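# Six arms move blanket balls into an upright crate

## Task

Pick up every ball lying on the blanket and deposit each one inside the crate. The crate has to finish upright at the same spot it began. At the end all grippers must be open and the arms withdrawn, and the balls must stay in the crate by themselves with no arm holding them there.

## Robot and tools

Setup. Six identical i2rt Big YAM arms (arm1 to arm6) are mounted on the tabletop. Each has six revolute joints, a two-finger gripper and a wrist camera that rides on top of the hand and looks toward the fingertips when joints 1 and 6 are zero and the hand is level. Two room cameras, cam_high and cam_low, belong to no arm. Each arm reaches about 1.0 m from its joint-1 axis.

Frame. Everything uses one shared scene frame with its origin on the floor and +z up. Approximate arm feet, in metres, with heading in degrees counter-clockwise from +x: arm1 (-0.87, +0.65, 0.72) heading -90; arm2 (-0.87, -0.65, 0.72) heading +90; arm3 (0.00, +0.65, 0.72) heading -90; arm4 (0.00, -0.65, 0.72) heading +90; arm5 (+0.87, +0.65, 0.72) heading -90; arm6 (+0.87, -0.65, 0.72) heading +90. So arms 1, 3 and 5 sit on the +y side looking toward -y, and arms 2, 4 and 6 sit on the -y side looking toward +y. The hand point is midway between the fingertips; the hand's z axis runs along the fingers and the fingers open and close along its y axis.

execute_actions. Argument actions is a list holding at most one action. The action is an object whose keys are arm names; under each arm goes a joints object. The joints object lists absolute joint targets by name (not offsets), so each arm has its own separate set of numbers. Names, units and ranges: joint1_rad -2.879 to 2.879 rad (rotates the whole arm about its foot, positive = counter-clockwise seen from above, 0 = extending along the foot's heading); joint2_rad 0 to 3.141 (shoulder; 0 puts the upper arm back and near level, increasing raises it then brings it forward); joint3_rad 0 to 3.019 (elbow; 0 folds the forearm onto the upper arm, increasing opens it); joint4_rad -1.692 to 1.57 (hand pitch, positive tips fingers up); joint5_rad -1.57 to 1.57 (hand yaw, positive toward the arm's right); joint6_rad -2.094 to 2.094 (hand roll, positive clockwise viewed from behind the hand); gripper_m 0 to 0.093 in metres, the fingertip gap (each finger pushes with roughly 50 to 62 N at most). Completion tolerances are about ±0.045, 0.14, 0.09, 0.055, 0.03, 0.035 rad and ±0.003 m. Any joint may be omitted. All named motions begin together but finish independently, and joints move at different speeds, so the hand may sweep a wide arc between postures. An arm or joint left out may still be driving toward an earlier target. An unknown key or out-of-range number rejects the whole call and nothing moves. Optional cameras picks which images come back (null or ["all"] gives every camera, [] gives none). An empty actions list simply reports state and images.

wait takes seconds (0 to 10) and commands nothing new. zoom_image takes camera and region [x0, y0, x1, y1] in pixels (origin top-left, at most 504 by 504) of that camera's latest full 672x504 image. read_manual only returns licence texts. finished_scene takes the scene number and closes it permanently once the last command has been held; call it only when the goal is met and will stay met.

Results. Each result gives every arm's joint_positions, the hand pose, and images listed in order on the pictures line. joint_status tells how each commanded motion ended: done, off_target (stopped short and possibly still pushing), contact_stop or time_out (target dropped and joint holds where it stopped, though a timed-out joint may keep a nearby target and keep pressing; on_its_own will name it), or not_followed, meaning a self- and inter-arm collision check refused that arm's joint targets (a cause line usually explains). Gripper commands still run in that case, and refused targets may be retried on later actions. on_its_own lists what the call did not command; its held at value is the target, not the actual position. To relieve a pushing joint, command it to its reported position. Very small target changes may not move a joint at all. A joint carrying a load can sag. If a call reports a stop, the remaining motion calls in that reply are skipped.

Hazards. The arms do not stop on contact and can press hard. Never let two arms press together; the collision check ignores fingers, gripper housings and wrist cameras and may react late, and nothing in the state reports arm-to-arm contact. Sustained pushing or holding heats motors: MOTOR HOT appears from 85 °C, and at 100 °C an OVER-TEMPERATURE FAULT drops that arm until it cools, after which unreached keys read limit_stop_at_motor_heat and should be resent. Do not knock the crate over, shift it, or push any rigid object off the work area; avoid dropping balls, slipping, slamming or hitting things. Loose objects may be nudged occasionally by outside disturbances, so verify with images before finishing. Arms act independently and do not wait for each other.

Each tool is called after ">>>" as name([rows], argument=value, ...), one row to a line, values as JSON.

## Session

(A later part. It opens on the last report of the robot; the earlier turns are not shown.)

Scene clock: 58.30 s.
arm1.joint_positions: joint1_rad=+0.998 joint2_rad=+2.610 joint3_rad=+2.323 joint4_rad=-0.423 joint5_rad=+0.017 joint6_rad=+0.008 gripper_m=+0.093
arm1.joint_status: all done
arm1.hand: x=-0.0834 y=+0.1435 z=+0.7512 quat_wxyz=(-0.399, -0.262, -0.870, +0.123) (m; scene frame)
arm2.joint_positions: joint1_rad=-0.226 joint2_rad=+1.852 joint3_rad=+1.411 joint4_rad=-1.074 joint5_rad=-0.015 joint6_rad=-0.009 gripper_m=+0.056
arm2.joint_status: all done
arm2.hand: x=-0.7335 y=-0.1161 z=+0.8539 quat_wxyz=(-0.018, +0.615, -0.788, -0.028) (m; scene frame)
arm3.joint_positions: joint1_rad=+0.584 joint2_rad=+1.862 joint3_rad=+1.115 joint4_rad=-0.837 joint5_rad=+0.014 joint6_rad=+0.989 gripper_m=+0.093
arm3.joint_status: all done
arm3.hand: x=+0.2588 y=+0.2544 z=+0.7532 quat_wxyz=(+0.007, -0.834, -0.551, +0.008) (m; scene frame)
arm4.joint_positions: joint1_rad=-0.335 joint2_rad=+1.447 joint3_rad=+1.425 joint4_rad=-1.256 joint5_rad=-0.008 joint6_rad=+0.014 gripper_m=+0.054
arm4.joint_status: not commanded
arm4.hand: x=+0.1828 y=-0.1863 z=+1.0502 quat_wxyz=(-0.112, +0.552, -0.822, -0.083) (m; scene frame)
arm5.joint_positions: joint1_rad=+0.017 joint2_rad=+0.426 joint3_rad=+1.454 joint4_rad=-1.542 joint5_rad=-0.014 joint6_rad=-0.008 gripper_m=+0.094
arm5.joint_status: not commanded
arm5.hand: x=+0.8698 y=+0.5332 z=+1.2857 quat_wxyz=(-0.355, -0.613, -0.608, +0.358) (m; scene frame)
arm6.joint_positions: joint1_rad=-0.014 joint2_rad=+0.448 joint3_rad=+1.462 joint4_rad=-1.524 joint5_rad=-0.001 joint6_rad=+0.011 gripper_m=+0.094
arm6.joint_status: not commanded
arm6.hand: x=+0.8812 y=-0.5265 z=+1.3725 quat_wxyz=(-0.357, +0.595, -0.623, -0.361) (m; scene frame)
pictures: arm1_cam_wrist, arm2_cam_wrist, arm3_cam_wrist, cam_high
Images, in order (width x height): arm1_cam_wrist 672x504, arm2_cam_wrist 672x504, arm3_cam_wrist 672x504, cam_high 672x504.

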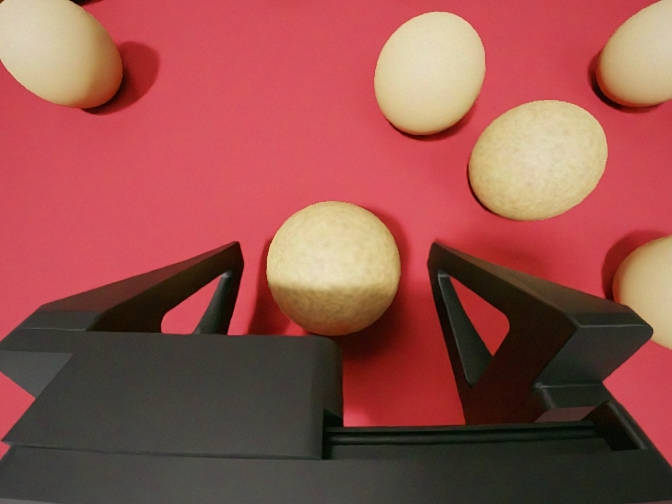

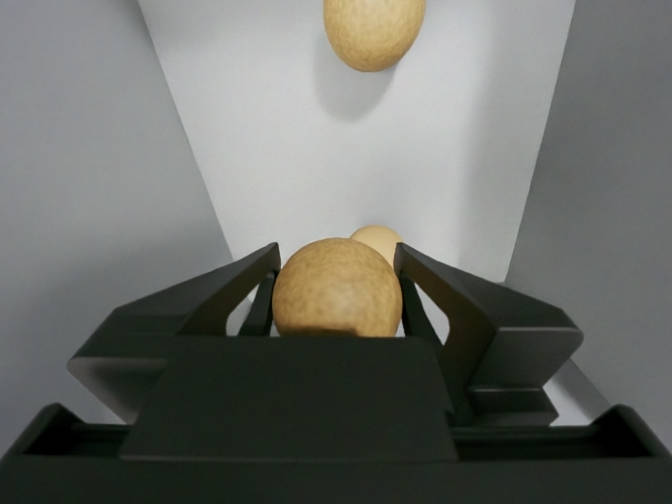

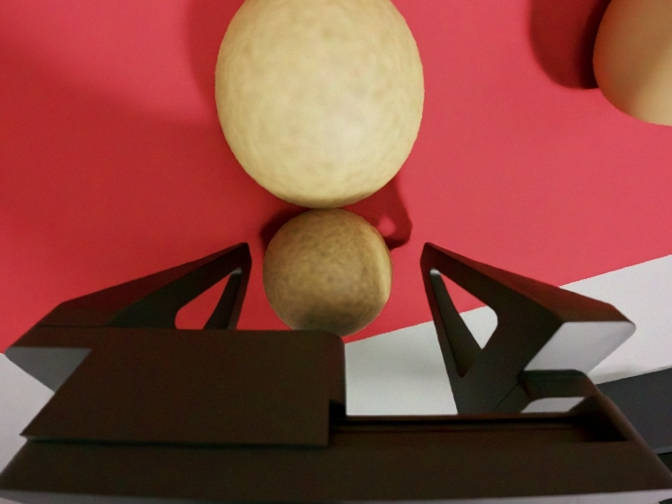

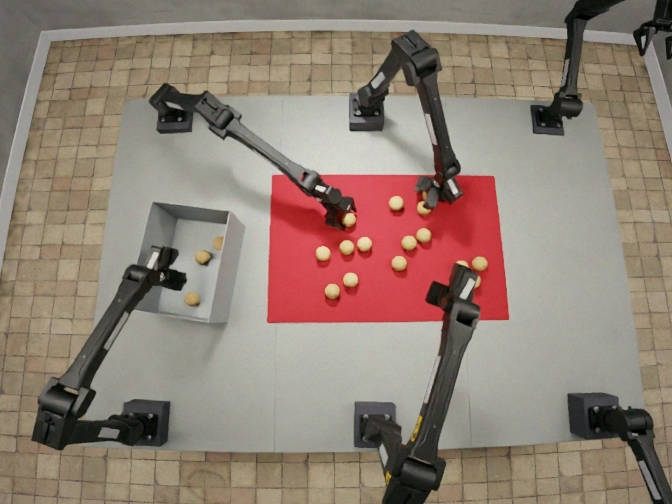

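>>> execute_actions([
  {"arm1":{"joints":{"gripper_m":0.02}},"arm2":{"joints":{"gripper_m":0.093}},"arm3":{"joints":{"gripper_m":0.02}}},
], cameras=["arm1_cam_wrist","arm2_cam_wrist","arm3_cam_wrist"])

Scene clock: 59.33 s.
arm1.joint_positions: joint1_rad=+0.998 joint2_rad=+2.610 joint3_rad=+2.323 joint4_rad=-0.423 joint5_rad=+0.017 joint6_rad=+0.008 gripper_m=+0.057
arm1.joint_status: gripper_m off_target (ended at +0.057, target +0.020)
arm1.hand: x=-0.0834 y=+0.1435 z=+0.7512 quat_wxyz=(-0.399, -0.262, -0.870, +0.123) (m; scene frame)
arm2.joint_positions: joint1_rad=-0.226 joint2_rad=+1.852 joint3_rad=+1.411 joint4_rad=-1.074 joint5_rad=-0.015 joint6_rad=-0.009 gripper_m=+0.093
arm2.joint_status: all done
arm2.hand: x=-0.7335 y=-0.1161 z=+0.8539 quat_wxyz=(-0.018, +0.615, -0.788, -0.028) (m; scene frame)
arm3.joint_positions: joint1_rad=+0.584 joint2_rad=+1.862 joint3_rad=+1.115 joint4_rad=-0.836 joint5_rad=+0.015 joint6_rad=+0.989 gripper_m=+0.057
arm3.joint_status: gripper_m off_target (ended at +0.057, target +0.020)
arm3.hand: x=+0.2588 y=+0.2542 z=+0.7532 quat_wxyz=(+0.006, -0.834, -0.551, +0.008) (m; scene frame)
arm4.joint_positions: joint1_rad=-0.335 joint2_rad=+1.447 joint3_rad=+1.425 joint4_rad=-1.256 joint5_rad=-0.008 joint6_rad=+0.014 gripper_m=+0.054
arm4.joint_status: not commanded
arm4.hand: x=+0.1828 y=-0.1863 z=+1.0502 quat_wxyz=(-0.112, +0.552, -0.822, -0.083) (m; scene frame)
arm5.joint_positions: joint1_rad=+0.017 joint2_rad=+0.426 joint3_rad=+1.454 joint4_rad=-1.542 joint5_rad=-0.014 joint6_rad=-0.008 gripper_m=+0.094
arm5.joint_status: not commanded
arm5.hand: x=+0.8698 y=+0.5332 z=+1.2857 quat_wxyz=(-0.355, -0.613, -0.608, +0.358) (m; scene frame)
arm6.joint_positions: joint1_rad=-0.014 joint2_rad=+0.448 joint3_rad=+1.462 joint4_rad=-1.524 joint5_rad=-0.001 joint6_rad=+0.011 gripper_m=+0.094
arm6.joint_status: not commanded
arm6.hand: x=+0.8812 y=-0.5265 z=+1.3725 quat_wxyz=(-0.357, +0.595, -0.623, -0.361) (m; scene frame)
pictures: arm1_cam_wrist, arm2_cam_wrist, arm3_cam_wrist
Images, in order (width x height): arm1_cam_wrist 672x504, arm2_cam_wrist 672x504, arm3_cam_wrist 672x504.

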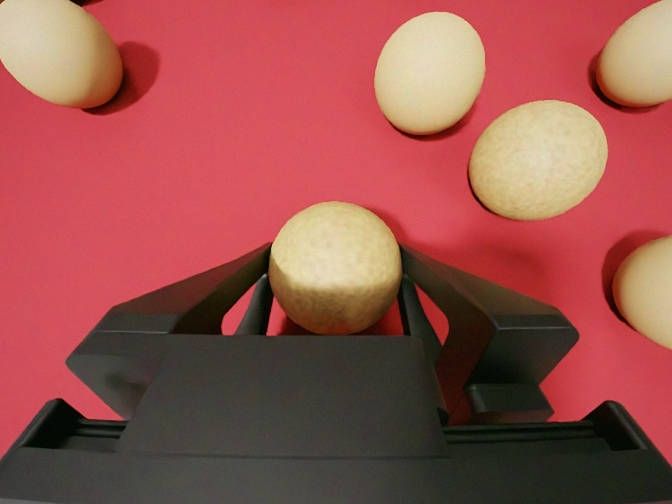

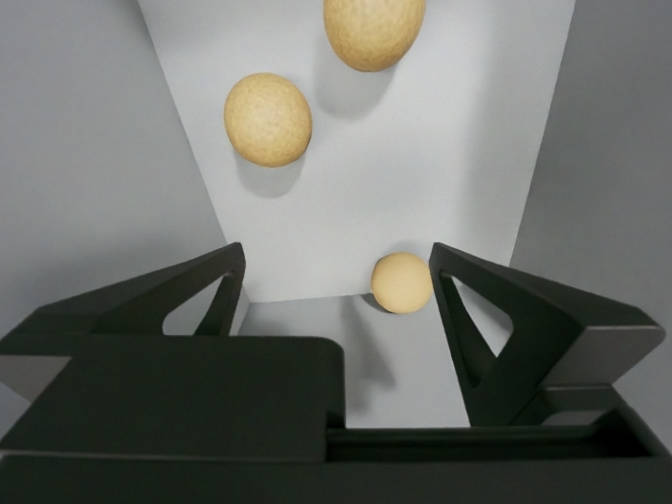

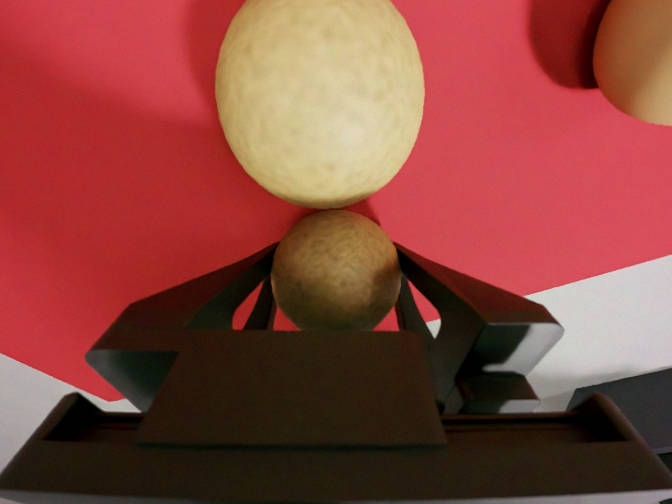

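>>> execute_actions([
  {"arm1":{"joints":{"joint2_rad":1.741,"joint3_rad":1.846,"joint4_rad":-1.405}},"arm2":{"joints":{"joint2_rad":1.5,"joint3_rad":1.5,"joint4_rad":-1.292}},"arm3":{"joints":{"joint2_rad":1.469,"joint3_rad":1.442,"joint4_rad":-1.273,"joint6_rad":0.0}},"arm4":{"joints":{"joint1_rad":0.3}}},
], cameras=["cam_high"])

>>> execute_actions([
  {"arm1":{"joints":{"joint1_rad":0.25}},"arm2":{"joints":{"joint1_rad":0.3,"joint2_rad":0.8,"joint3_rad":1.3,"joint4_rad":-1.5}},"arm4":{"joints":{"joint1_rad":0.6}}},
], cameras=["cam_high"])

>>> execute_actions([
  {"arm1":{"joints":{"joint1_rad":0.2,"joint2_rad":2.062,"joint3_rad":1.81,"joint4_rad":-1.036}},"arm4":{"joints":{"joint1_rad":0.95,"joint2_rad":1.89,"joint3_rad":1.97,"joint4_rad":-1.144}}},
], cameras=["cam_high","arm4_cam_wrist","arm1_cam_wrist"])

Scene clock: 62.23 s.
arm1.joint_positions: joint1_rad=+0.998 joint2_rad=+1.754 joint3_rad=+1.838 joint4_rad=-1.398 joint5_rad=+0.017 joint6_rad=+0.008 gripper_m=+0.057
arm1.joint_status: all done
arm1.hand: x=-0.3657 y=+0.3238 z=+1.0402 quat_wxyz=(-0.121, -0.283, -0.951, +0.044) (m; scene frame)
arm2.joint_positions: joint1_rad=-0.226 joint2_rad=+1.500 joint3_rad=+1.486 joint4_rad=-1.282 joint5_rad=-0.015 joint6_rad=-0.009 gripper_m=+0.093
arm2.joint_status: all done
arm2.hand: x=-0.7424 y=-0.1566 z=+1.0577 quat_wxyz=(-0.104, +0.610, -0.780, -0.094) (m; scene frame)
arm3.joint_positions: joint1_rad=+0.584 joint2_rad=+1.475 joint3_rad=+1.438 joint4_rad=-1.255 joint5_rad=+0.015 joint6_rad=+0.012 gripper_m=+0.057
arm3.joint_status: all done
arm3.hand: x=+0.2758 y=+0.2295 z=+1.0483 quat_wxyz=(-0.119, -0.474, -0.869, +0.072) (m; scene frame)
arm4.joint_positions: joint1_rad=+0.306 joint2_rad=+1.447 joint3_rad=+1.425 joint4_rad=-1.256 joint5_rad=-0.008 joint6_rad=+0.014 gripper_m=+0.054
arm4.joint_status: all done
arm4.hand: x=-0.1289 y=-0.1696 z=+1.0521 quat_wxyz=(-0.078, +0.782, -0.607, -0.118) (m; scene frame)
arm5.joint_positions: joint1_rad=+0.017 joint2_rad=+0.426 joint3_rad=+1.454 joint4_rad=-1.542 joint5_rad=-0.014 joint6_rad=-0.008 gripper_m=+0.094
arm5.joint_status: not commanded
arm5.hand: x=+0.8698 y=+0.5332 z=+1.2857 quat_wxyz=(-0.355, -0.613, -0.608, +0.358) (m; scene frame)
arm6.joint_positions: joint1_rad=-0.014 joint2_rad=+0.448 joint3_rad=+1.462 joint4_rad=-1.524 joint5_rad=-0.001 joint6_rad=+0.011 gripper_m=+0.094
arm6.joint_status: not commanded
arm6.hand: x=+0.8812 y=-0.5265 z=+1.3725 quat_wxyz=(-0.357, +0.595, -0.623, -0.361) (m; scene frame)
pictures: cam_high
Images, in order (width x height): cam_high 672x504.

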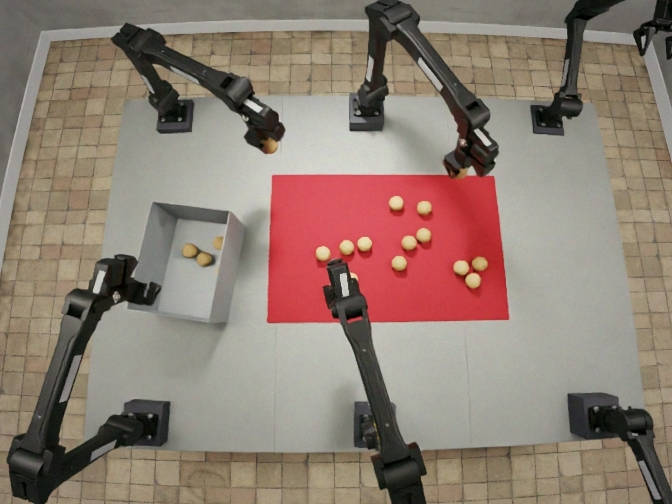

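Scene clock: 63.80 s.
arm1.joint_positions: joint1_rad=+0.247 joint2_rad=+1.754 joint3_rad=+1.838 joint4_rad=-1.398 joint5_rad=+0.020 joint6_rad=+0.008 gripper_m=+0.057
arm1.joint_status: all done
arm1.hand: x=-0.7241 y=+0.0674 z=+1.0403 quat_wxyz=(-0.096, -0.612, -0.780, +0.086) (m; scene frame)
arm2.joint_positions: joint1_rad=+0.292 joint2_rad=+0.802 joint3_rad=+1.289 joint4_rad=-1.492 joint5_rad=-0.015 joint6_rad=-0.009 gripper_m=+0.093
arm2.joint_status: all done
arm2.hand: x=-0.9420 y=-0.3872 z=+1.2070 quat_wxyz=(-0.166, +0.765, -0.578, -0.230) (m; scene frame)
arm3.joint_positions: joint1_rad=+0.584 joint2_rad=+1.475 joint3_rad=+1.438 joint4_rad=-1.255 joint5_rad=+0.015 joint6_rad=+0.012 gripper_m=+0.057
arm3.joint_status: not commanded
arm3.hand: x=+0.2758 y=+0.2295 z=+1.0483 quat_wxyz=(-0.119, -0.474, -0.869, +0.072) (m; scene frame)
arm4.joint_positions: joint1_rad=+0.611 joint2_rad=+1.447 joint3_rad=+1.425 joint4_rad=-1.256 joint5_rad=-0.008 joint6_rad=+0.014 gripper_m=+0.054
arm4.joint_status: all done
arm4.hand: x=-0.2662 y=-0.2308 z=+1.0536 quat_wxyz=(-0.059, +0.865, -0.481, -0.130) (m; scene frame)
arm5.joint_positions: joint1_rad=+0.017 joint2_rad=+0.426 joint3_rad=+1.454 joint4_rad=-1.542 joint5_rad=-0.014 joint6_rad=-0.008 gripper_m=+0.094
arm5.joint_status: not commanded
arm5.hand: x=+0.8698 y=+0.5332 z=+1.2857 quat_wxyz=(-0.355, -0.613, -0.608, +0.358) (m; scene frame)
arm6.joint_positions: joint1_rad=-0.014 joint2_rad=+0.448 joint3_rad=+1.462 joint4_rad=-1.524 joint5_rad=-0.001 joint6_rad=+0.011 gripper_m=+0.094
arm6.joint_status: not commanded
arm6.hand: x=+0.8812 y=-0.5265 z=+1.3725 quat_wxyz=(-0.357, +0.595, -0.623, -0.361) (m; scene frame)
pictures: cam_high
Images, in order (width x height): cam_high 672x504.

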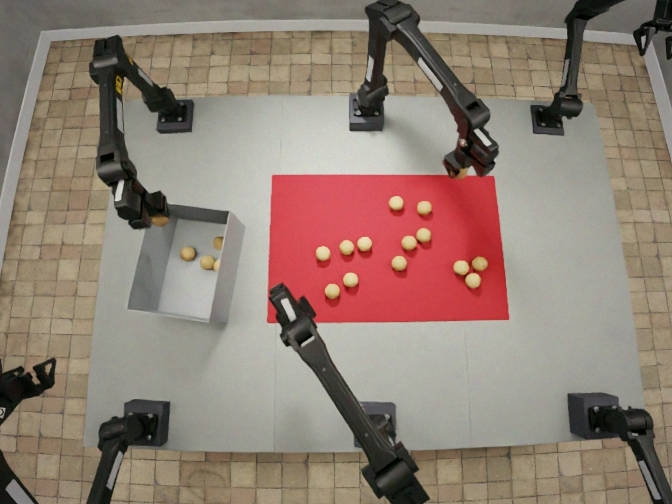

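Scene clock: 65.20 s.
arm1.joint_positions: joint1_rad=+0.198 joint2_rad=+2.061 joint3_rad=+1.785 joint4_rad=-1.048 joint5_rad=+0.019 joint6_rad=+0.008 gripper_m=+0.057
arm1.joint_status: all done
arm1.hand: x=-0.7356 y=-0.0245 z=+0.8457 quat_wxyz=(-0.090, -0.631, -0.766, +0.085) (m; scene frame)
arm2.joint_positions: joint1_rad=+0.292 joint2_rad=+0.802 joint3_rad=+1.289 joint4_rad=-1.492 joint5_rad=-0.015 joint6_rad=-0.009 gripper_m=+0.093
arm2.joint_status: not commanded
arm2.hand: x=-0.9420 y=-0.3872 z=+1.2070 quat_wxyz=(-0.166, +0.765, -0.578, -0.230) (m; scene frame)
arm3.joint_positions: joint1_rad=+0.584 joint2_rad=+1.475 joint3_rad=+1.438 joint4_rad=-1.255 joint5_rad=+0.015 joint6_rad=+0.012 gripper_m=+0.057
arm3.joint_status: not commanded
arm3.hand: x=+0.2758 y=+0.2295 z=+1.0483 quat_wxyz=(-0.119, -0.474, -0.869, +0.072) (m; scene frame)
arm4.joint_positions: joint1_rad=+0.953 joint2_rad=+1.885 joint3_rad=+1.920 joint4_rad=-1.158 joint5_rad=-0.009 joint6_rad=+0.014 gripper_m=+0.054
arm4.joint_status: all done
arm4.hand: x=-0.5459 y=-0.2246 z=+1.0459 quat_wxyz=(-0.060, +0.920, -0.322, -0.213) (m; scene frame)
arm5.joint_positions: joint1_rad=+0.017 joint2_rad=+0.426 joint3_rad=+1.454 joint4_rad=-1.542 joint5_rad=-0.014 joint6_rad=-0.008 gripper_m=+0.094
arm5.joint_status: not commanded
arm5.hand: x=+0.8698 y=+0.5332 z=+1.2857 quat_wxyz=(-0.355, -0.613, -0.608, +0.358) (m; scene frame)
arm6.joint_positions: joint1_rad=-0.014 joint2_rad=+0.448 joint3_rad=+1.462 joint4_rad=-1.524 joint5_rad=-0.001 joint6_rad=+0.011 gripper_m=+0.094
arm6.joint_status: not commanded
arm6.hand: x=+0.8812 y=-0.5265 z=+1.3725 quat_wxyz=(-0.357, +0.595, -0.623, -0.361) (m; scene frame)
pictures: arm1_cam_wrist, arm4_cam_wrist, cam_high
Images, in order (width x height): arm1_cam_wrist 672x504, arm4_cam_wrist 672x504, cam_high 672x504.

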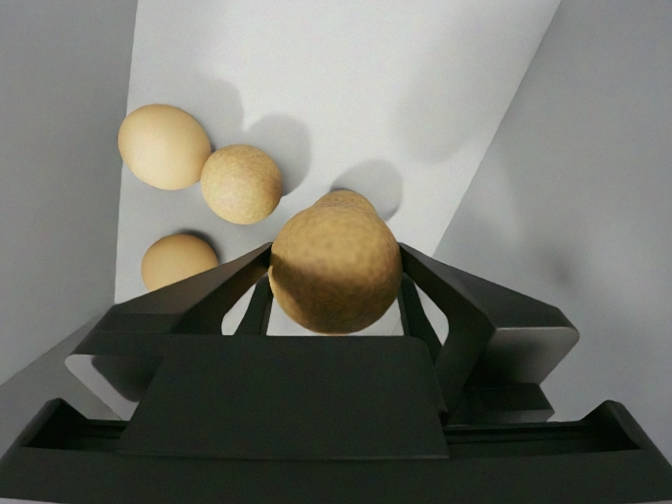

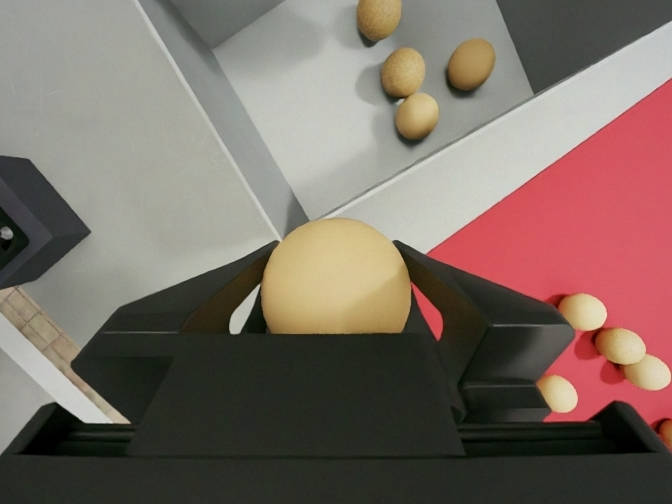

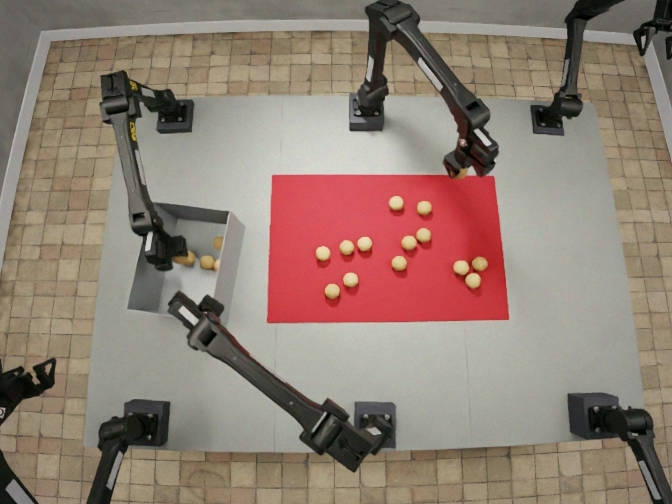

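>>> execute_actions([
  {"arm1":{"joints":{"gripper_m":0.093}}},
], cameras=[])

>>> execute_actions([
  {"arm1":{"joints":{"joint2_rad":1.6,"joint3_rad":1.7,"joint4_rad":-1.405}},"arm4":{"joints":{"joint2_rad":2.272,"joint3_rad":2.17,"joint4_rad":-0.862}}},
], cameras=["cam_high","arm4_cam_wrist"])

Scene clock: 67.60 s.
arm1.joint_positions: joint1_rad=+0.198 joint2_rad=+2.061 joint3_rad=+1.785 joint4_rad=-1.048 joint5_rad=+0.019 joint6_rad=+0.008 gripper_m=+0.093
arm1.joint_status: all done
arm1.hand: x=-0.7356 y=-0.0245 z=+0.8457 quat_wxyz=(-0.090, -0.631, -0.766, +0.085) (m; scene frame)
arm2.joint_positions: joint1_rad=+0.292 joint2_rad=+0.802 joint3_rad=+1.289 joint4_rad=-1.492 joint5_rad=-0.015 joint6_rad=-0.009 gripper_m=+0.093
arm2.joint_status: not commanded
arm2.hand: x=-0.9420 y=-0.3872 z=+1.2070 quat_wxyz=(-0.166, +0.765, -0.578, -0.230) (m; scene frame)
arm3.joint_positions: joint1_rad=+0.584 joint2_rad=+1.475 joint3_rad=+1.438 joint4_rad=-1.255 joint5_rad=+0.015 joint6_rad=+0.012 gripper_m=+0.057
arm3.joint_status: not commanded
arm3.hand: x=+0.2758 y=+0.2295 z=+1.0483 quat_wxyz=(-0.119, -0.474, -0.869, +0.072) (m; scene frame)
arm4.joint_positions: joint1_rad=+0.953 joint2_rad=+1.885 joint3_rad=+1.920 joint4_rad=-1.158 joint5_rad=-0.009 joint6_rad=+0.014 gripper_m=+0.054
arm4.joint_status: not commanded
arm4.hand: x=-0.5459 y=-0.2246 z=+1.0459 quat_wxyz=(-0.060, +0.920, -0.322, -0.213) (m; scene frame)
arm5.joint_positions: joint1_rad=+0.017 joint2_rad=+0.426 joint3_rad=+1.454 joint4_rad=-1.542 joint5_rad=-0.014 joint6_rad=-0.008 gripper_m=+0.094
arm5.joint_status: not commanded
arm5.hand: x=+0.8698 y=+0.5332 z=+1.2857 quat_wxyz=(-0.355, -0.613, -0.608, +0.358) (m; scene frame)
arm6.joint_positions: joint1_rad=-0.014 joint2_rad=+0.448 joint3_rad=+1.462 joint4_rad=-1.524 joint5_rad=-0.001 joint6_rad=+0.011 gripper_m=+0.094
arm6.joint_status: not commanded
arm6.hand: x=+0.8812 y=-0.5265 z=+1.3725 quat_wxyz=(-0.357, +0.595, -0.623, -0.361) (m; scene frame)
pictures: none
No camera images: the call's "cameras" was empty. Leave "cameras" out to get every camera's image.

Scene clock: 69.23 s.
arm1.joint_positions: joint1_rad=+0.198 joint2_rad=+1.611 joint3_rad=+1.684 joint4_rad=-1.398 joint5_rad=+0.019 joint6_rad=+0.008 gripper_m=+0.093
arm1.joint_status: all done
arm1.hand: x=-0.7641 y=+0.1147 z=+1.0512 quat_wxyz=(-0.090, -0.631, -0.766, +0.085) (m; scene frame)
arm2.joint_positions: joint1_rad=+0.292 joint2_rad=+0.802 joint3_rad=+1.289 joint4_rad=-1.492 joint5_rad=-0.015 joint6_rad=-0.009 gripper_m=+0.093
arm2.joint_status: not commanded
arm2.hand: x=-0.9420 y=-0.3872 z=+1.2070 quat_wxyz=(-0.166, +0.765, -0.578, -0.230) (m; scene frame)
arm3.joint_positions: joint1_rad=+0.584 joint2_rad=+1.475 joint3_rad=+1.438 joint4_rad=-1.255 joint5_rad=+0.015 joint6_rad=+0.011 gripper_m=+0.057
arm3.joint_status: not commanded
arm3.hand: x=+0.2758 y=+0.2295 z=+1.0483 quat_wxyz=(-0.119, -0.474, -0.869, +0.072) (m; scene frame)
arm4.joint_positions: joint1_rad=+0.953 joint2_rad=+2.289 joint3_rad=+2.145 joint4_rad=-0.884 joint5_rad=-0.009 joint6_rad=+0.014 gripper_m=+0.054
arm4.joint_status: all done
arm4.hand: x=-0.6541 y=-0.1433 z=+0.8904 quat_wxyz=(-0.075, +0.909, -0.318, -0.257) (m; scene frame)
arm5.joint_positions: joint1_rad=+0.017 joint2_rad=+0.426 joint3_rad=+1.454 joint4_rad=-1.542 joint5_rad=-0.014 joint6_rad=-0.008 gripper_m=+0.094
arm5.joint_status: not commanded
arm5.hand: x=+0.8698 y=+0.5332 z=+1.2857 quat_wxyz=(-0.355, -0.613, -0.608, +0.358) (m; scene frame)
arm6.joint_positions: joint1_rad=-0.014 joint2_rad=+0.448 joint3_rad=+1.462 joint4_rad=-1.524 joint5_rad=-0.001 joint6_rad=+0.011 gripper_m=+0.094
arm6.joint_status: not commanded
arm6.hand: x=+0.8812 y=-0.5265 z=+1.3725 quat_wxyz=(-0.357, +0.595, -0.623, -0.361) (m; scene frame)
pictures: arm4_cam_wrist, cam_high
Images, in order (width x height): arm4_cam_wrist 672x504, cam_high 672x504.

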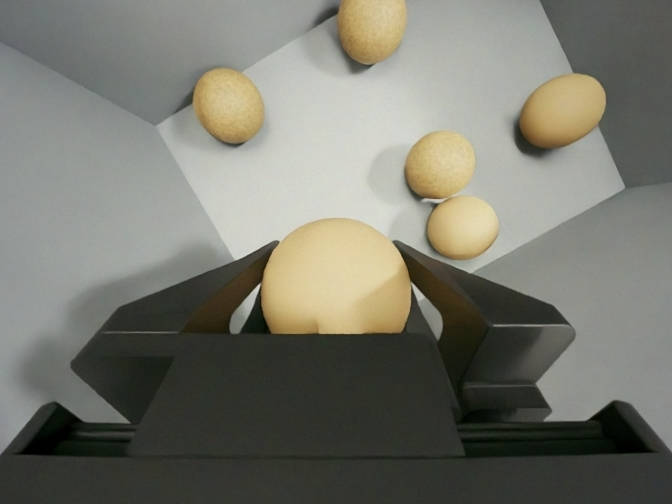

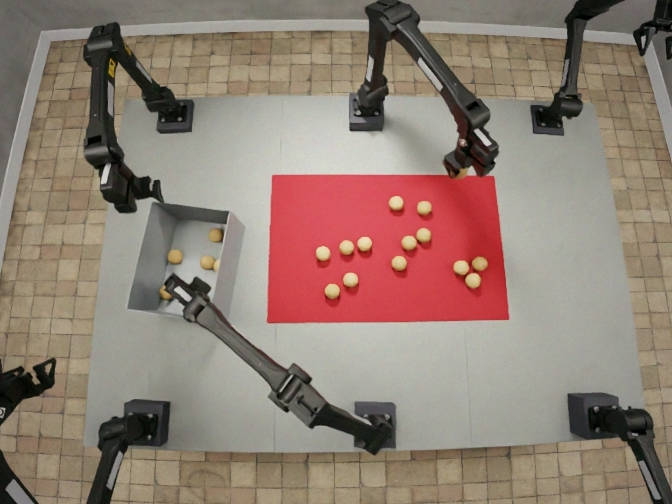

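>>> execute_actions([
  {"arm1":{"joints":{"joint1_rad":-0.3,"joint2_rad":0.8,"joint3_rad":1.3,"joint4_rad":-1.5}},"arm4":{"joints":{"gripper_m":0.093}},"arm3":{"joints":{"joint1_rad":-0.6}}},
], cameras=[])

>>> execute_actions([
  {"arm4":{"joints":{"joint2_rad":2.0,"joint3_rad":2.1,"joint4_rad":-1.1}},"arm3":{"joints":{"joint1_rad":-0.793,"joint2_rad":1.89,"joint3_rad":1.98,"joint4_rad":-1.144}}},
], cameras=["cam_high"])

Scene clock: 71.53 s.
arm1.joint_positions: joint1_rad=-0.294 joint2_rad=+0.803 joint3_rad=+1.299 joint4_rad=-1.494 joint5_rad=+0.020 joint6_rad=+0.008 gripper_m=+0.093
arm1.joint_status: all done
arm1.hand: x=-0.9526 y=+0.3859 z=+1.1811 quat_wxyz=(-0.162, -0.773, -0.568, +0.232) (m; scene frame)
arm2.joint_positions: joint1_rad=+0.292 joint2_rad=+0.802 joint3_rad=+1.289 joint4_rad=-1.492 joint5_rad=-0.015 joint6_rad=-0.009 gripper_m=+0.093
arm2.joint_status: not commanded
arm2.hand: x=-0.9420 y=-0.3872 z=+1.2070 quat_wxyz=(-0.166, +0.765, -0.578, -0.230) (m; scene frame)
arm3.joint_positions: joint1_rad=-0.602 joint2_rad=+1.475 joint3_rad=+1.438 joint4_rad=-1.255 joint5_rad=+0.018 joint6_rad=+0.010 gripper_m=+0.057
arm3.joint_status: all done
arm3.hand: x=-0.2865 y=+0.2372 z=+1.0491 quat_wxyz=(-0.058, -0.879, -0.457, +0.128) (m; scene frame)
arm4.joint_positions: joint1_rad=+0.953 joint2_rad=+2.289 joint3_rad=+2.145 joint4_rad=-0.884 joint5_rad=-0.009 joint6_rad=+0.014 gripper_m=+0.093
arm4.joint_status: all done
arm4.hand: x=-0.6541 y=-0.1433 z=+0.8904 quat_wxyz=(-0.075, +0.909, -0.318, -0.257) (m; scene frame)
arm5.joint_positions: joint1_rad=+0.017 joint2_rad=+0.426 joint3_rad=+1.454 joint4_rad=-1.542 joint5_rad=-0.014 joint6_rad=-0.008 gripper_m=+0.094
arm5.joint_status: not commanded
arm5.hand: x=+0.8698 y=+0.5332 z=+1.2857 quat_wxyz=(-0.355, -0.613, -0.608, +0.358) (m; scene frame)
arm6.joint_positions: joint1_rad=-0.014 joint2_rad=+0.448 joint3_rad=+1.462 joint4_rad=-1.524 joint5_rad=-0.001 joint6_rad=+0.011 gripper_m=+0.094
arm6.joint_status: not commanded
arm6.hand: x=+0.8812 y=-0.5265 z=+1.3725 quat_wxyz=(-0.357, +0.595, -0.623, -0.361) (m; scene frame)
pictures: none
No camera images: the call's "cameras" was empty. Leave "cameras" out to get every camera's image.

Scene clock: 72.93 s.
arm1.joint_positions: joint1_rad=-0.294 joint2_rad=+0.803 joint3_rad=+1.299 joint4_rad=-1.494 joint5_rad=+0.020 joint6_rad=+0.008 gripper_m=+0.093
arm1.joint_status: not commanded
arm1.hand: x=-0.9526 y=+0.3859 z=+1.1811 quat_wxyz=(-0.162, -0.773, -0.568, +0.232) (m; scene frame)
arm2.joint_positions: joint1_rad=+0.292 joint2_rad=+0.802 joint3_rad=+1.289 joint4_rad=-1.492 joint5_rad=-0.015 joint6_rad=-0.009 gripper_m=+0.093
arm2.joint_status: not commanded
arm2.hand: x=-0.9420 y=-0.3872 z=+1.2070 quat_wxyz=(-0.166, +0.765, -0.578, -0.230) (m; scene frame)
arm3.joint_positions: joint1_rad=-0.802 joint2_rad=+1.890 joint3_rad=+1.930 joint4_rad=-1.161 joint5_rad=+0.017 joint6_rad=+0.010 gripper_m=+0.057
arm3.joint_status: all done
arm3.hand: x=-0.4999 y=+0.1694 z=+1.0485 quat_wxyz=(-0.077, -0.906, -0.360, +0.210) (m; scene frame)
arm4.joint_positions: joint1_rad=+0.954 joint2_rad=+1.966 joint3_rad=+2.090 joint4_rad=-1.082 joint5_rad=-0.011 joint6_rad=+0.011 gripper_m=+0.093
arm4.joint_status: all done
arm4.hand: x=-0.5932 y=-0.1890 z=+1.0848 quat_wxyz=(-0.085, +0.901, -0.313, -0.289) (m; scene frame)
arm5.joint_positions: joint1_rad=+0.017 joint2_rad=+0.426 joint3_rad=+1.454 joint4_rad=-1.542 joint5_rad=-0.014 joint6_rad=-0.008 gripper_m=+0.094
arm5.joint_status: not commanded
arm5.hand: x=+0.8698 y=+0.5332 z=+1.2857 quat_wxyz=(-0.355, -0.613, -0.608, +0.358) (m; scene frame)
arm6.joint_positions: joint1_rad=-0.014 joint2_rad=+0.448 joint3_rad=+1.462 joint4_rad=-1.524 joint5_rad=-0.001 joint6_rad=+0.011 gripper_m=+0.094
arm6.joint_status: not commanded
arm6.hand: x=+0.8812 y=-0.5265 z=+1.3725 quat_wxyz=(-0.357, +0.595, -0.623, -0.361) (m; scene frame)
pictures: cam_high
Images, in order (width x height): cam_high 672x504.

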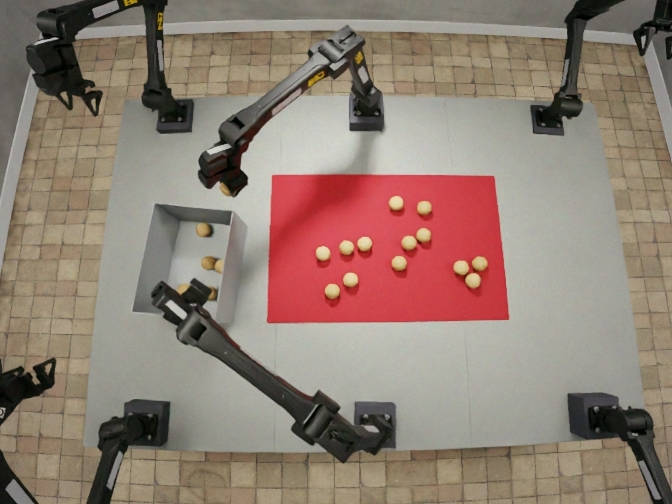

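>>> execute_actions([
  {"arm4":{"joints":{"joint1_rad":-0.155,"joint2_rad":2.032,"joint3_rad":1.765,"joint4_rad":-1.289}},"arm3":{"joints":{"joint2_rad":2.229,"joint3_rad":2.33,"joint4_rad":-0.859}}},
], cameras=["cam_high","arm4_cam_wrist","arm3_cam_wrist"])

Scene clock: 75.93 s.
arm1.joint_positions: joint1_rad=-0.294 joint2_rad=+0.803 joint3_rad=+1.299 joint4_rad=-1.494 joint5_rad=+0.020 joint6_rad=+0.008 gripper_m=+0.093
arm1.joint_status: not commanded
arm1.hand: x=-0.9526 y=+0.3859 z=+1.1811 quat_wxyz=(-0.162, -0.773, -0.568, +0.232) (m; scene frame)
arm2.joint_positions: joint1_rad=+0.292 joint2_rad=+0.802 joint3_rad=+1.289 joint4_rad=-1.492 joint5_rad=-0.015 joint6_rad=-0.009 gripper_m=+0.093
arm2.joint_status: not commanded
arm2.hand: x=-0.9420 y=-0.3872 z=+1.2070 quat_wxyz=(-0.166, +0.765, -0.578, -0.230) (m; scene frame)
arm3.joint_positions: joint1_rad=-0.802 joint2_rad=+2.236 joint3_rad=+2.275 joint4_rad=-0.886 joint5_rad=+0.017 joint6_rad=+0.010 gripper_m=+0.057
arm3.joint_status: all done
arm3.hand: x=-0.6146 y=+0.0581 z=+1.0034 quat_wxyz=(-0.127, -0.869, -0.344, +0.331) (m; scene frame)
arm4.joint_positions: joint1_rad=-0.163 joint2_rad=+2.040 joint3_rad=+1.767 joint4_rad=-1.272 joint5_rad=-0.006 joint6_rad=+0.011 gripper_m=+0.093
arm4.joint_status: all done
arm4.hand: x=+0.1272 y=-0.0342 z=+0.8673 quat_wxyz=(-0.002, +0.627, -0.779, -0.009) (m; scene frame)
arm5.joint_positions: joint1_rad=+0.017 joint2_rad=+0.426 joint3_rad=+1.454 joint4_rad=-1.542 joint5_rad=-0.014 joint6_rad=-0.008 gripper_m=+0.094
arm5.joint_status: not commanded
arm5.hand: x=+0.8698 y=+0.5332 z=+1.2857 quat_wxyz=(-0.355, -0.613, -0.608, +0.358) (m; scene frame)
arm6.joint_positions: joint1_rad=-0.014 joint2_rad=+0.448 joint3_rad=+1.462 joint4_rad=-1.524 joint5_rad=-0.001 joint6_rad=+0.011 gripper_m=+0.094
arm6.joint_status: not commanded
arm6.hand: x=+0.8812 y=-0.5265 z=+1.3725 quat_wxyz=(-0.357, +0.595, -0.623, -0.361) (m; scene frame)
pictures: arm3_cam_wrist, arm4_cam_wrist, cam_high
Images, in order (width x height): arm3_cam_wrist 672x504, arm4_cam_wrist 672x504, cam_high 672x504.

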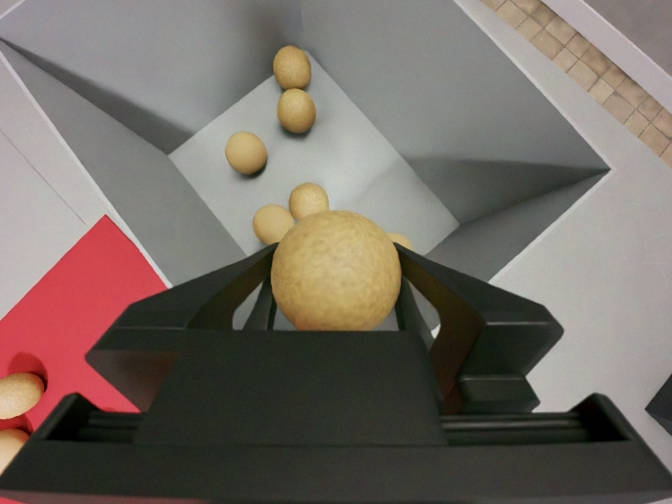

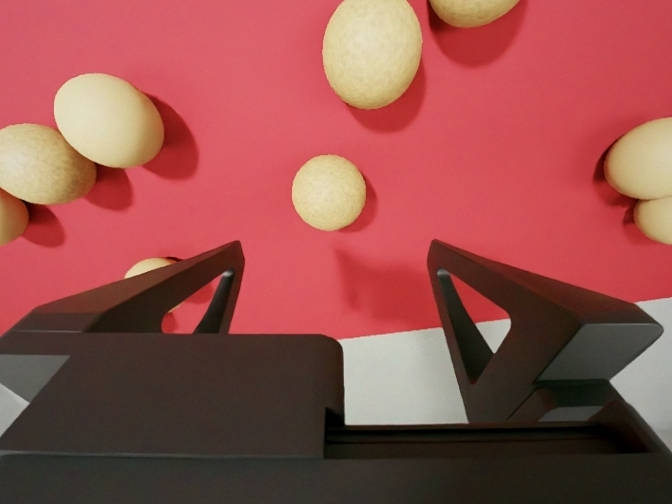

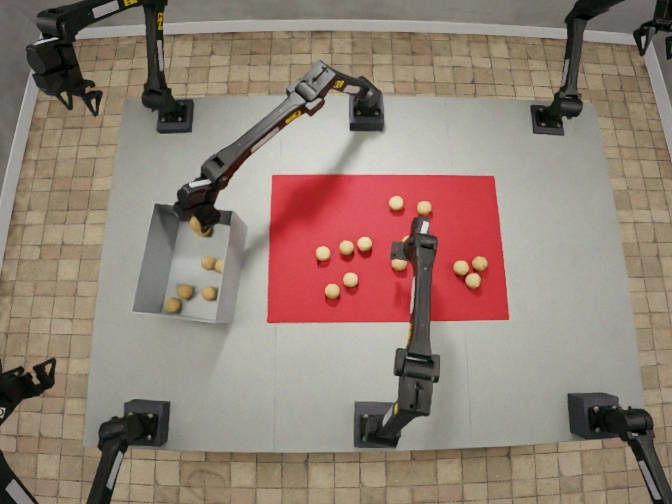

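>>> execute_actions([
  {"arm4":{"joints":{"joint1_rad":-0.148,"joint2_rad":2.142,"joint3_rad":1.605,"joint4_rad":-1.023}},"arm3":{"joints":{"joint2_rad":2.33,"joint3_rad":2.33}}},
], cameras=["arm4_cam_wrist","arm3_cam_wrist"])

>>> execute_actions([
  {"arm4":{"joints":{"gripper_m":0.02}},"arm3":{"joints":{"gripper_m":0.093}}},
], cameras=["arm4_cam_wrist","arm3_cam_wrist"])

Scene clock: 77.80 s.
arm1.joint_positions: joint1_rad=-0.294 joint2_rad=+0.803 joint3_rad=+1.299 joint4_rad=-1.494 joint5_rad=+0.020 joint6_rad=+0.008 gripper_m=+0.093
arm1.joint_status: not commanded
arm1.hand: x=-0.9526 y=+0.3859 z=+1.1811 quat_wxyz=(-0.162, -0.773, -0.568, +0.232) (m; scene frame)
arm2.joint_positions: joint1_rad=+0.292 joint2_rad=+0.802 joint3_rad=+1.289 joint4_rad=-1.492 joint5_rad=-0.015 joint6_rad=-0.009 gripper_m=+0.093
arm2.joint_status: not commanded
arm2.hand: x=-0.9420 y=-0.3872 z=+1.2070 quat_wxyz=(-0.166, +0.765, -0.578, -0.230) (m; scene frame)
arm3.joint_positions: joint1_rad=-0.802 joint2_rad=+2.329 joint3_rad=+2.288 joint4_rad=-0.882 joint5_rad=+0.017 joint6_rad=+0.010 gripper_m=+0.057
arm3.joint_status: all done
arm3.hand: x=-0.6205 y=+0.0524 z=+0.9332 quat_wxyz=(-0.114, -0.881, -0.349, +0.298) (m; scene frame)
arm4.joint_positions: joint1_rad=-0.161 joint2_rad=+2.137 joint3_rad=+1.598 joint4_rad=-1.040 joint5_rad=-0.006 joint6_rad=+0.011 gripper_m=+0.093
arm4.joint_status: all done
arm4.hand: x=+0.1216 y=-0.0544 z=+0.7506 quat_wxyz=(+0.011, +0.628, -0.778, +0.002) (m; scene frame)
arm5.joint_positions: joint1_rad=+0.017 joint2_rad=+0.426 joint3_rad=+1.454 joint4_rad=-1.542 joint5_rad=-0.014 joint6_rad=-0.008 gripper_m=+0.094
arm5.joint_status: not commanded
arm5.hand: x=+0.8698 y=+0.5332 z=+1.2857 quat_wxyz=(-0.355, -0.613, -0.608, +0.358) (m; scene frame)
arm6.joint_positions: joint1_rad=-0.014 joint2_rad=+0.448 joint3_rad=+1.462 joint4_rad=-1.524 joint5_rad=-0.001 joint6_rad=+0.011 gripper_m=+0.094
arm6.joint_status: not commanded
arm6.hand: x=+0.8812 y=-0.5265 z=+1.3725 quat_wxyz=(-0.357, +0.595, -0.623, -0.361) (m; scene frame)
pictures: arm3_cam_wrist, arm4_cam_wrist
Images, in order (width x height): arm3_cam_wrist 672x504, arm4_cam_wrist 672x504.

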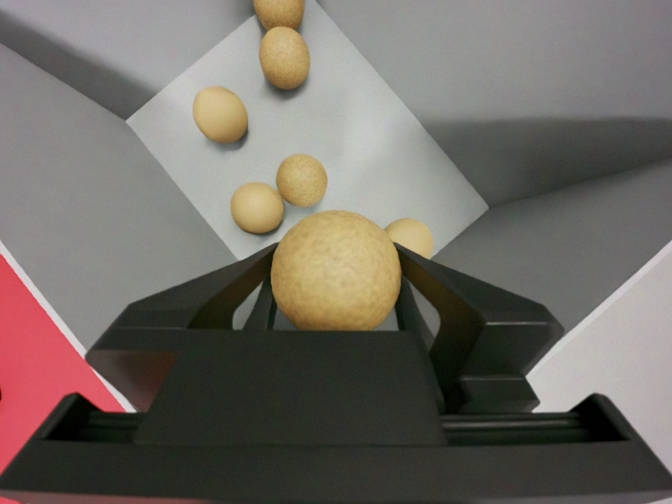

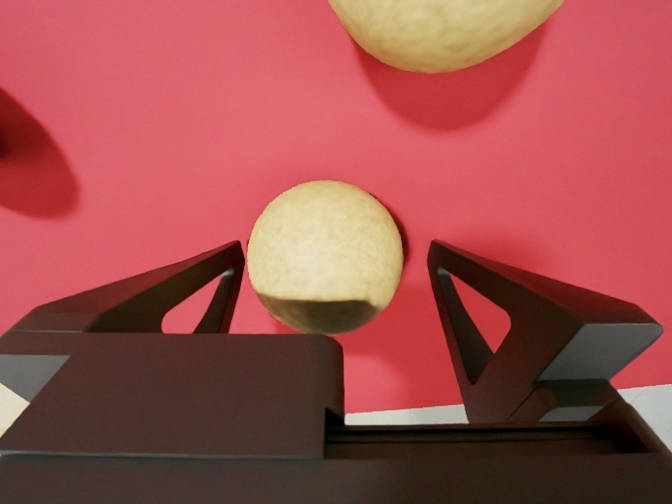

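Scene clock: 78.47 s.
arm1.joint_positions: joint1_rad=-0.294 joint2_rad=+0.803 joint3_rad=+1.299 joint4_rad=-1.494 joint5_rad=+0.020 joint6_rad=+0.008 gripper_m=+0.093
arm1.joint_status: not commanded
arm1.hand: x=-0.9526 y=+0.3859 z=+1.1811 quat_wxyz=(-0.162, -0.773, -0.568, +0.232) (m; scene frame)
arm2.joint_positions: joint1_rad=+0.292 joint2_rad=+0.802 joint3_rad=+1.289 joint4_rad=-1.492 joint5_rad=-0.015 joint6_rad=-0.009 gripper_m=+0.093
arm2.joint_status: not commanded
arm2.hand: x=-0.9420 y=-0.3872 z=+1.2070 quat_wxyz=(-0.166, +0.765, -0.578, -0.230) (m; scene frame)
arm3.joint_positions: joint1_rad=-0.795 joint2_rad=+2.328 joint3_rad=+2.288 joint4_rad=-0.878 joint5_rad=+0.014 joint6_rad=+0.008 gripper_m=+0.093
arm3.joint_status: all done
arm3.hand: x=-0.6168 y=+0.0475 z=+0.9347 quat_wxyz=(-0.117, -0.879, -0.353, +0.300) (m; scene frame)
arm4.joint_positions: joint1_rad=-0.161 joint2_rad=+2.137 joint3_rad=+1.598 joint4_rad=-1.040 joint5_rad=-0.006 joint6_rad=+0.011 gripper_m=+0.056
arm4.joint_status: gripper_m off_target (ended at +0.056, target +0.020)
arm4.hand: x=+0.1214 y=-0.0543 z=+0.7506 quat_wxyz=(+0.011, +0.628, -0.778, +0.002) (m; scene frame)
arm5.joint_positions: joint1_rad=+0.017 joint2_rad=+0.426 joint3_rad=+1.454 joint4_rad=-1.542 joint5_rad=-0.014 joint6_rad=-0.008 gripper_m=+0.094
arm5.joint_status: not commanded
arm5.hand: x=+0.8698 y=+0.5332 z=+1.2857 quat_wxyz=(-0.355, -0.613, -0.608, +0.358) (m; scene frame)
arm6.joint_positions: joint1_rad=-0.014 joint2_rad=+0.448 joint3_rad=+1.462 joint4_rad=-1.524 joint5_rad=-0.001 joint6_rad=+0.011 gripper_m=+0.094
arm6.joint_status: not commanded
arm6.hand: x=+0.8812 y=-0.5265 z=+1.3725 quat_wxyz=(-0.357, +0.595, -0.623, -0.361) (m; scene frame)
pictures: arm3_cam_wrist, arm4_cam_wrist
Images, in order (width x height): arm3_cam_wrist 672x504, arm4_cam_wrist 672x504.

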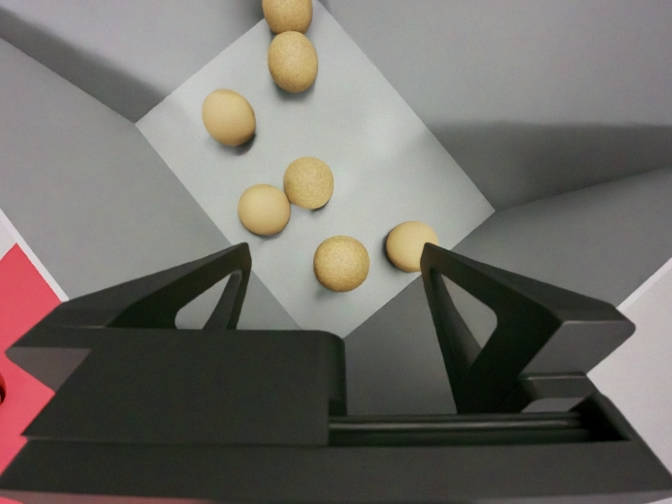

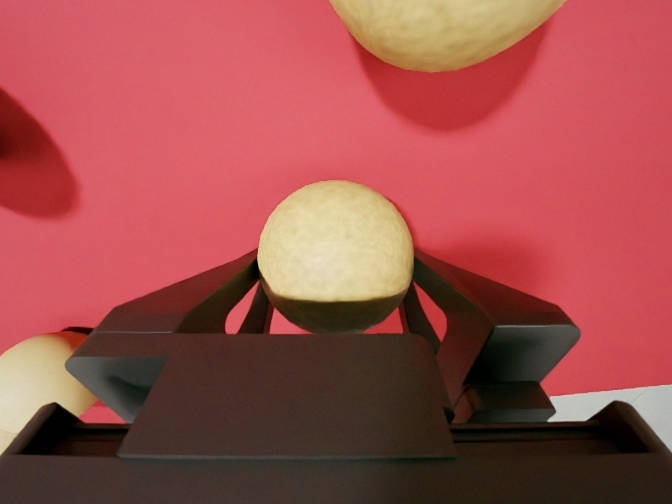

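>>> execute_actions([
  {"arm4":{"joints":{"joint2_rad":1.469,"joint3_rad":1.442,"joint4_rad":-1.273}},"arm3":{"joints":{"joint2_rad":2.13,"gripper_m":0.066}}},
], cameras=["cam_high"])

Scene clock: 80.43 s.
arm1.joint_positions: joint1_rad=-0.294 joint2_rad=+0.803 joint3_rad=+1.299 joint4_rad=-1.494 joint5_rad=+0.020 joint6_rad=+0.008 gripper_m=+0.093
arm1.joint_status: not commanded
arm1.hand: x=-0.9526 y=+0.3859 z=+1.1811 quat_wxyz=(-0.162, -0.773, -0.568, +0.232) (m; scene frame)
arm2.joint_positions: joint1_rad=+0.292 joint2_rad=+0.802 joint3_rad=+1.289 joint4_rad=-1.492 joint5_rad=-0.015 joint6_rad=-0.009 gripper_m=+0.093
arm2.joint_status: not commanded
arm2.hand: x=-0.9420 y=-0.3872 z=+1.2070 quat_wxyz=(-0.166, +0.765, -0.578, -0.230) (m; scene frame)
arm3.joint_positions: joint1_rad=-0.795 joint2_rad=+2.120 joint3_rad=+2.312 joint4_rad=-0.876 joint5_rad=+0.014 joint6_rad=+0.007 gripper_m=+0.066
arm3.joint_status: all done
arm3.hand: x=-0.6026 y=+0.0614 z=+1.1217 quat_wxyz=(-0.158, -0.838, -0.336, +0.400) (m; scene frame)
arm4.joint_positions: joint1_rad=-0.161 joint2_rad=+1.447 joint3_rad=+1.424 joint4_rad=-1.256 joint5_rad=-0.006 joint6_rad=+0.011 gripper_m=+0.056
arm4.joint_status: all done
arm4.hand: x=+0.1006 y=-0.1621 z=+1.0503 quat_wxyz=(-0.104, +0.622, -0.771, -0.093) (m; scene frame)
arm5.joint_positions: joint1_rad=+0.017 joint2_rad=+0.426 joint3_rad=+1.454 joint4_rad=-1.542 joint5_rad=-0.014 joint6_rad=-0.008 gripper_m=+0.094
arm5.joint_status: not commanded
arm5.hand: x=+0.8698 y=+0.5332 z=+1.2857 quat_wxyz=(-0.355, -0.613, -0.608, +0.358) (m; scene frame)
arm6.joint_positions: joint1_rad=-0.014 joint2_rad=+0.448 joint3_rad=+1.462 joint4_rad=-1.524 joint5_rad=-0.001 joint6_rad=+0.011 gripper_m=+0.094
arm6.joint_status: not commanded
arm6.hand: x=+0.8812 y=-0.5265 z=+1.3725 quat_wxyz=(-0.357, +0.595, -0.623, -0.361) (m; scene frame)
pictures: cam_high
Images, in order (width x height): cam_high 672x504.

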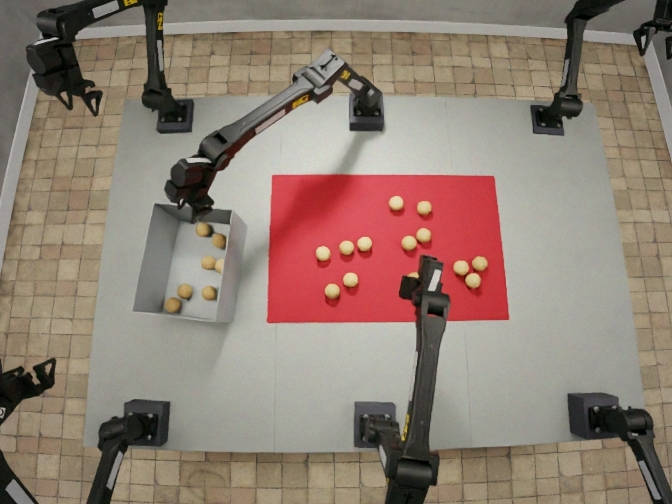

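>>> execute_actions([
  {"arm3":{"joints":{"joint1_rad":0.478,"joint2_rad":1.782,"joint3_rad":1.375,"joint4_rad":-1.155,"gripper_m":0.093}}},
], cameras=["cam_high","arm3_cam_wrist"])

Scene clock: 83.07 s.
arm1.joint_positions: joint1_rad=-0.294 joint2_rad=+0.803 joint3_rad=+1.299 joint4_rad=-1.494 joint5_rad=+0.020 joint6_rad=+0.008 gripper_m=+0.093
arm1.joint_status: not commanded
arm1.hand: x=-0.9526 y=+0.3859 z=+1.1811 quat_wxyz=(-0.162, -0.773, -0.568, +0.232) (m; scene frame)
arm2.joint_positions: joint1_rad=+0.292 joint2_rad=+0.802 joint3_rad=+1.289 joint4_rad=-1.492 joint5_rad=-0.015 joint6_rad=-0.009 gripper_m=+0.093
arm2.joint_status: not commanded
arm2.hand: x=-0.9420 y=-0.3872 z=+1.2070 quat_wxyz=(-0.166, +0.765, -0.578, -0.230) (m; scene frame)
arm3.joint_positions: joint1_rad=+0.482 joint2_rad=+1.785 joint3_rad=+1.370 joint4_rad=-1.143 joint5_rad=+0.014 joint6_rad=+0.007 gripper_m=+0.093
arm3.joint_status: all done
arm3.hand: x=+0.2399 y=+0.1870 z=+0.8714 quat_wxyz=(-0.002, -0.521, -0.854, +0.010) (m; scene frame)
arm4.joint_positions: joint1_rad=-0.161 joint2_rad=+1.447 joint3_rad=+1.424 joint4_rad=-1.256 joint5_rad=-0.006 joint6_rad=+0.011 gripper_m=+0.056
arm4.joint_status: not commanded
arm4.hand: x=+0.1006 y=-0.1621 z=+1.0503 quat_wxyz=(-0.104, +0.622, -0.771, -0.093) (m; scene frame)
arm5.joint_positions: joint1_rad=+0.017 joint2_rad=+0.426 joint3_rad=+1.454 joint4_rad=-1.542 joint5_rad=-0.014 joint6_rad=-0.008 gripper_m=+0.094
arm5.joint_status: not commanded
arm5.hand: x=+0.8698 y=+0.5332 z=+1.2857 quat_wxyz=(-0.355, -0.613, -0.608, +0.358) (m; scene frame)
arm6.joint_positions: joint1_rad=-0.014 joint2_rad=+0.448 joint3_rad=+1.462 joint4_rad=-1.524 joint5_rad=-0.001 joint6_rad=+0.011 gripper_m=+0.094
arm6.joint_status: not commanded
arm6.hand: x=+0.8812 y=-0.5265 z=+1.3725 quat_wxyz=(-0.357, +0.595, -0.623, -0.361) (m; scene frame)
pictures: arm3_cam_wrist, cam_high
Images, in order (width x height): arm3_cam_wrist 672x504, cam_high 672x504.

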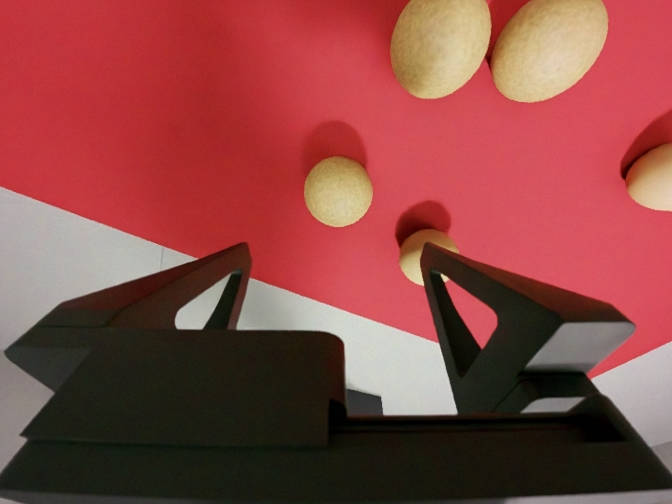

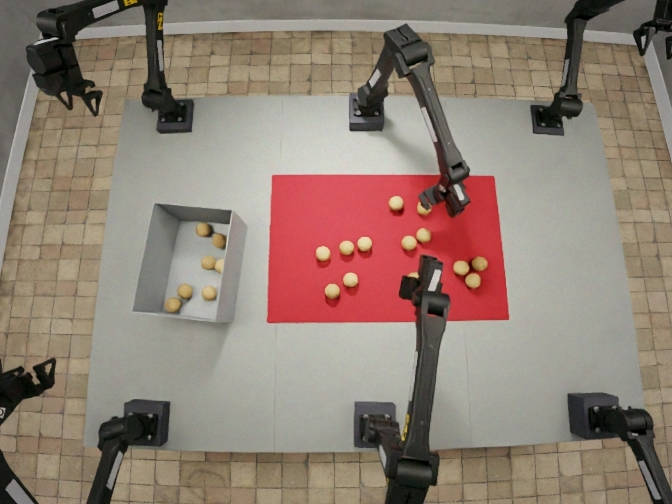

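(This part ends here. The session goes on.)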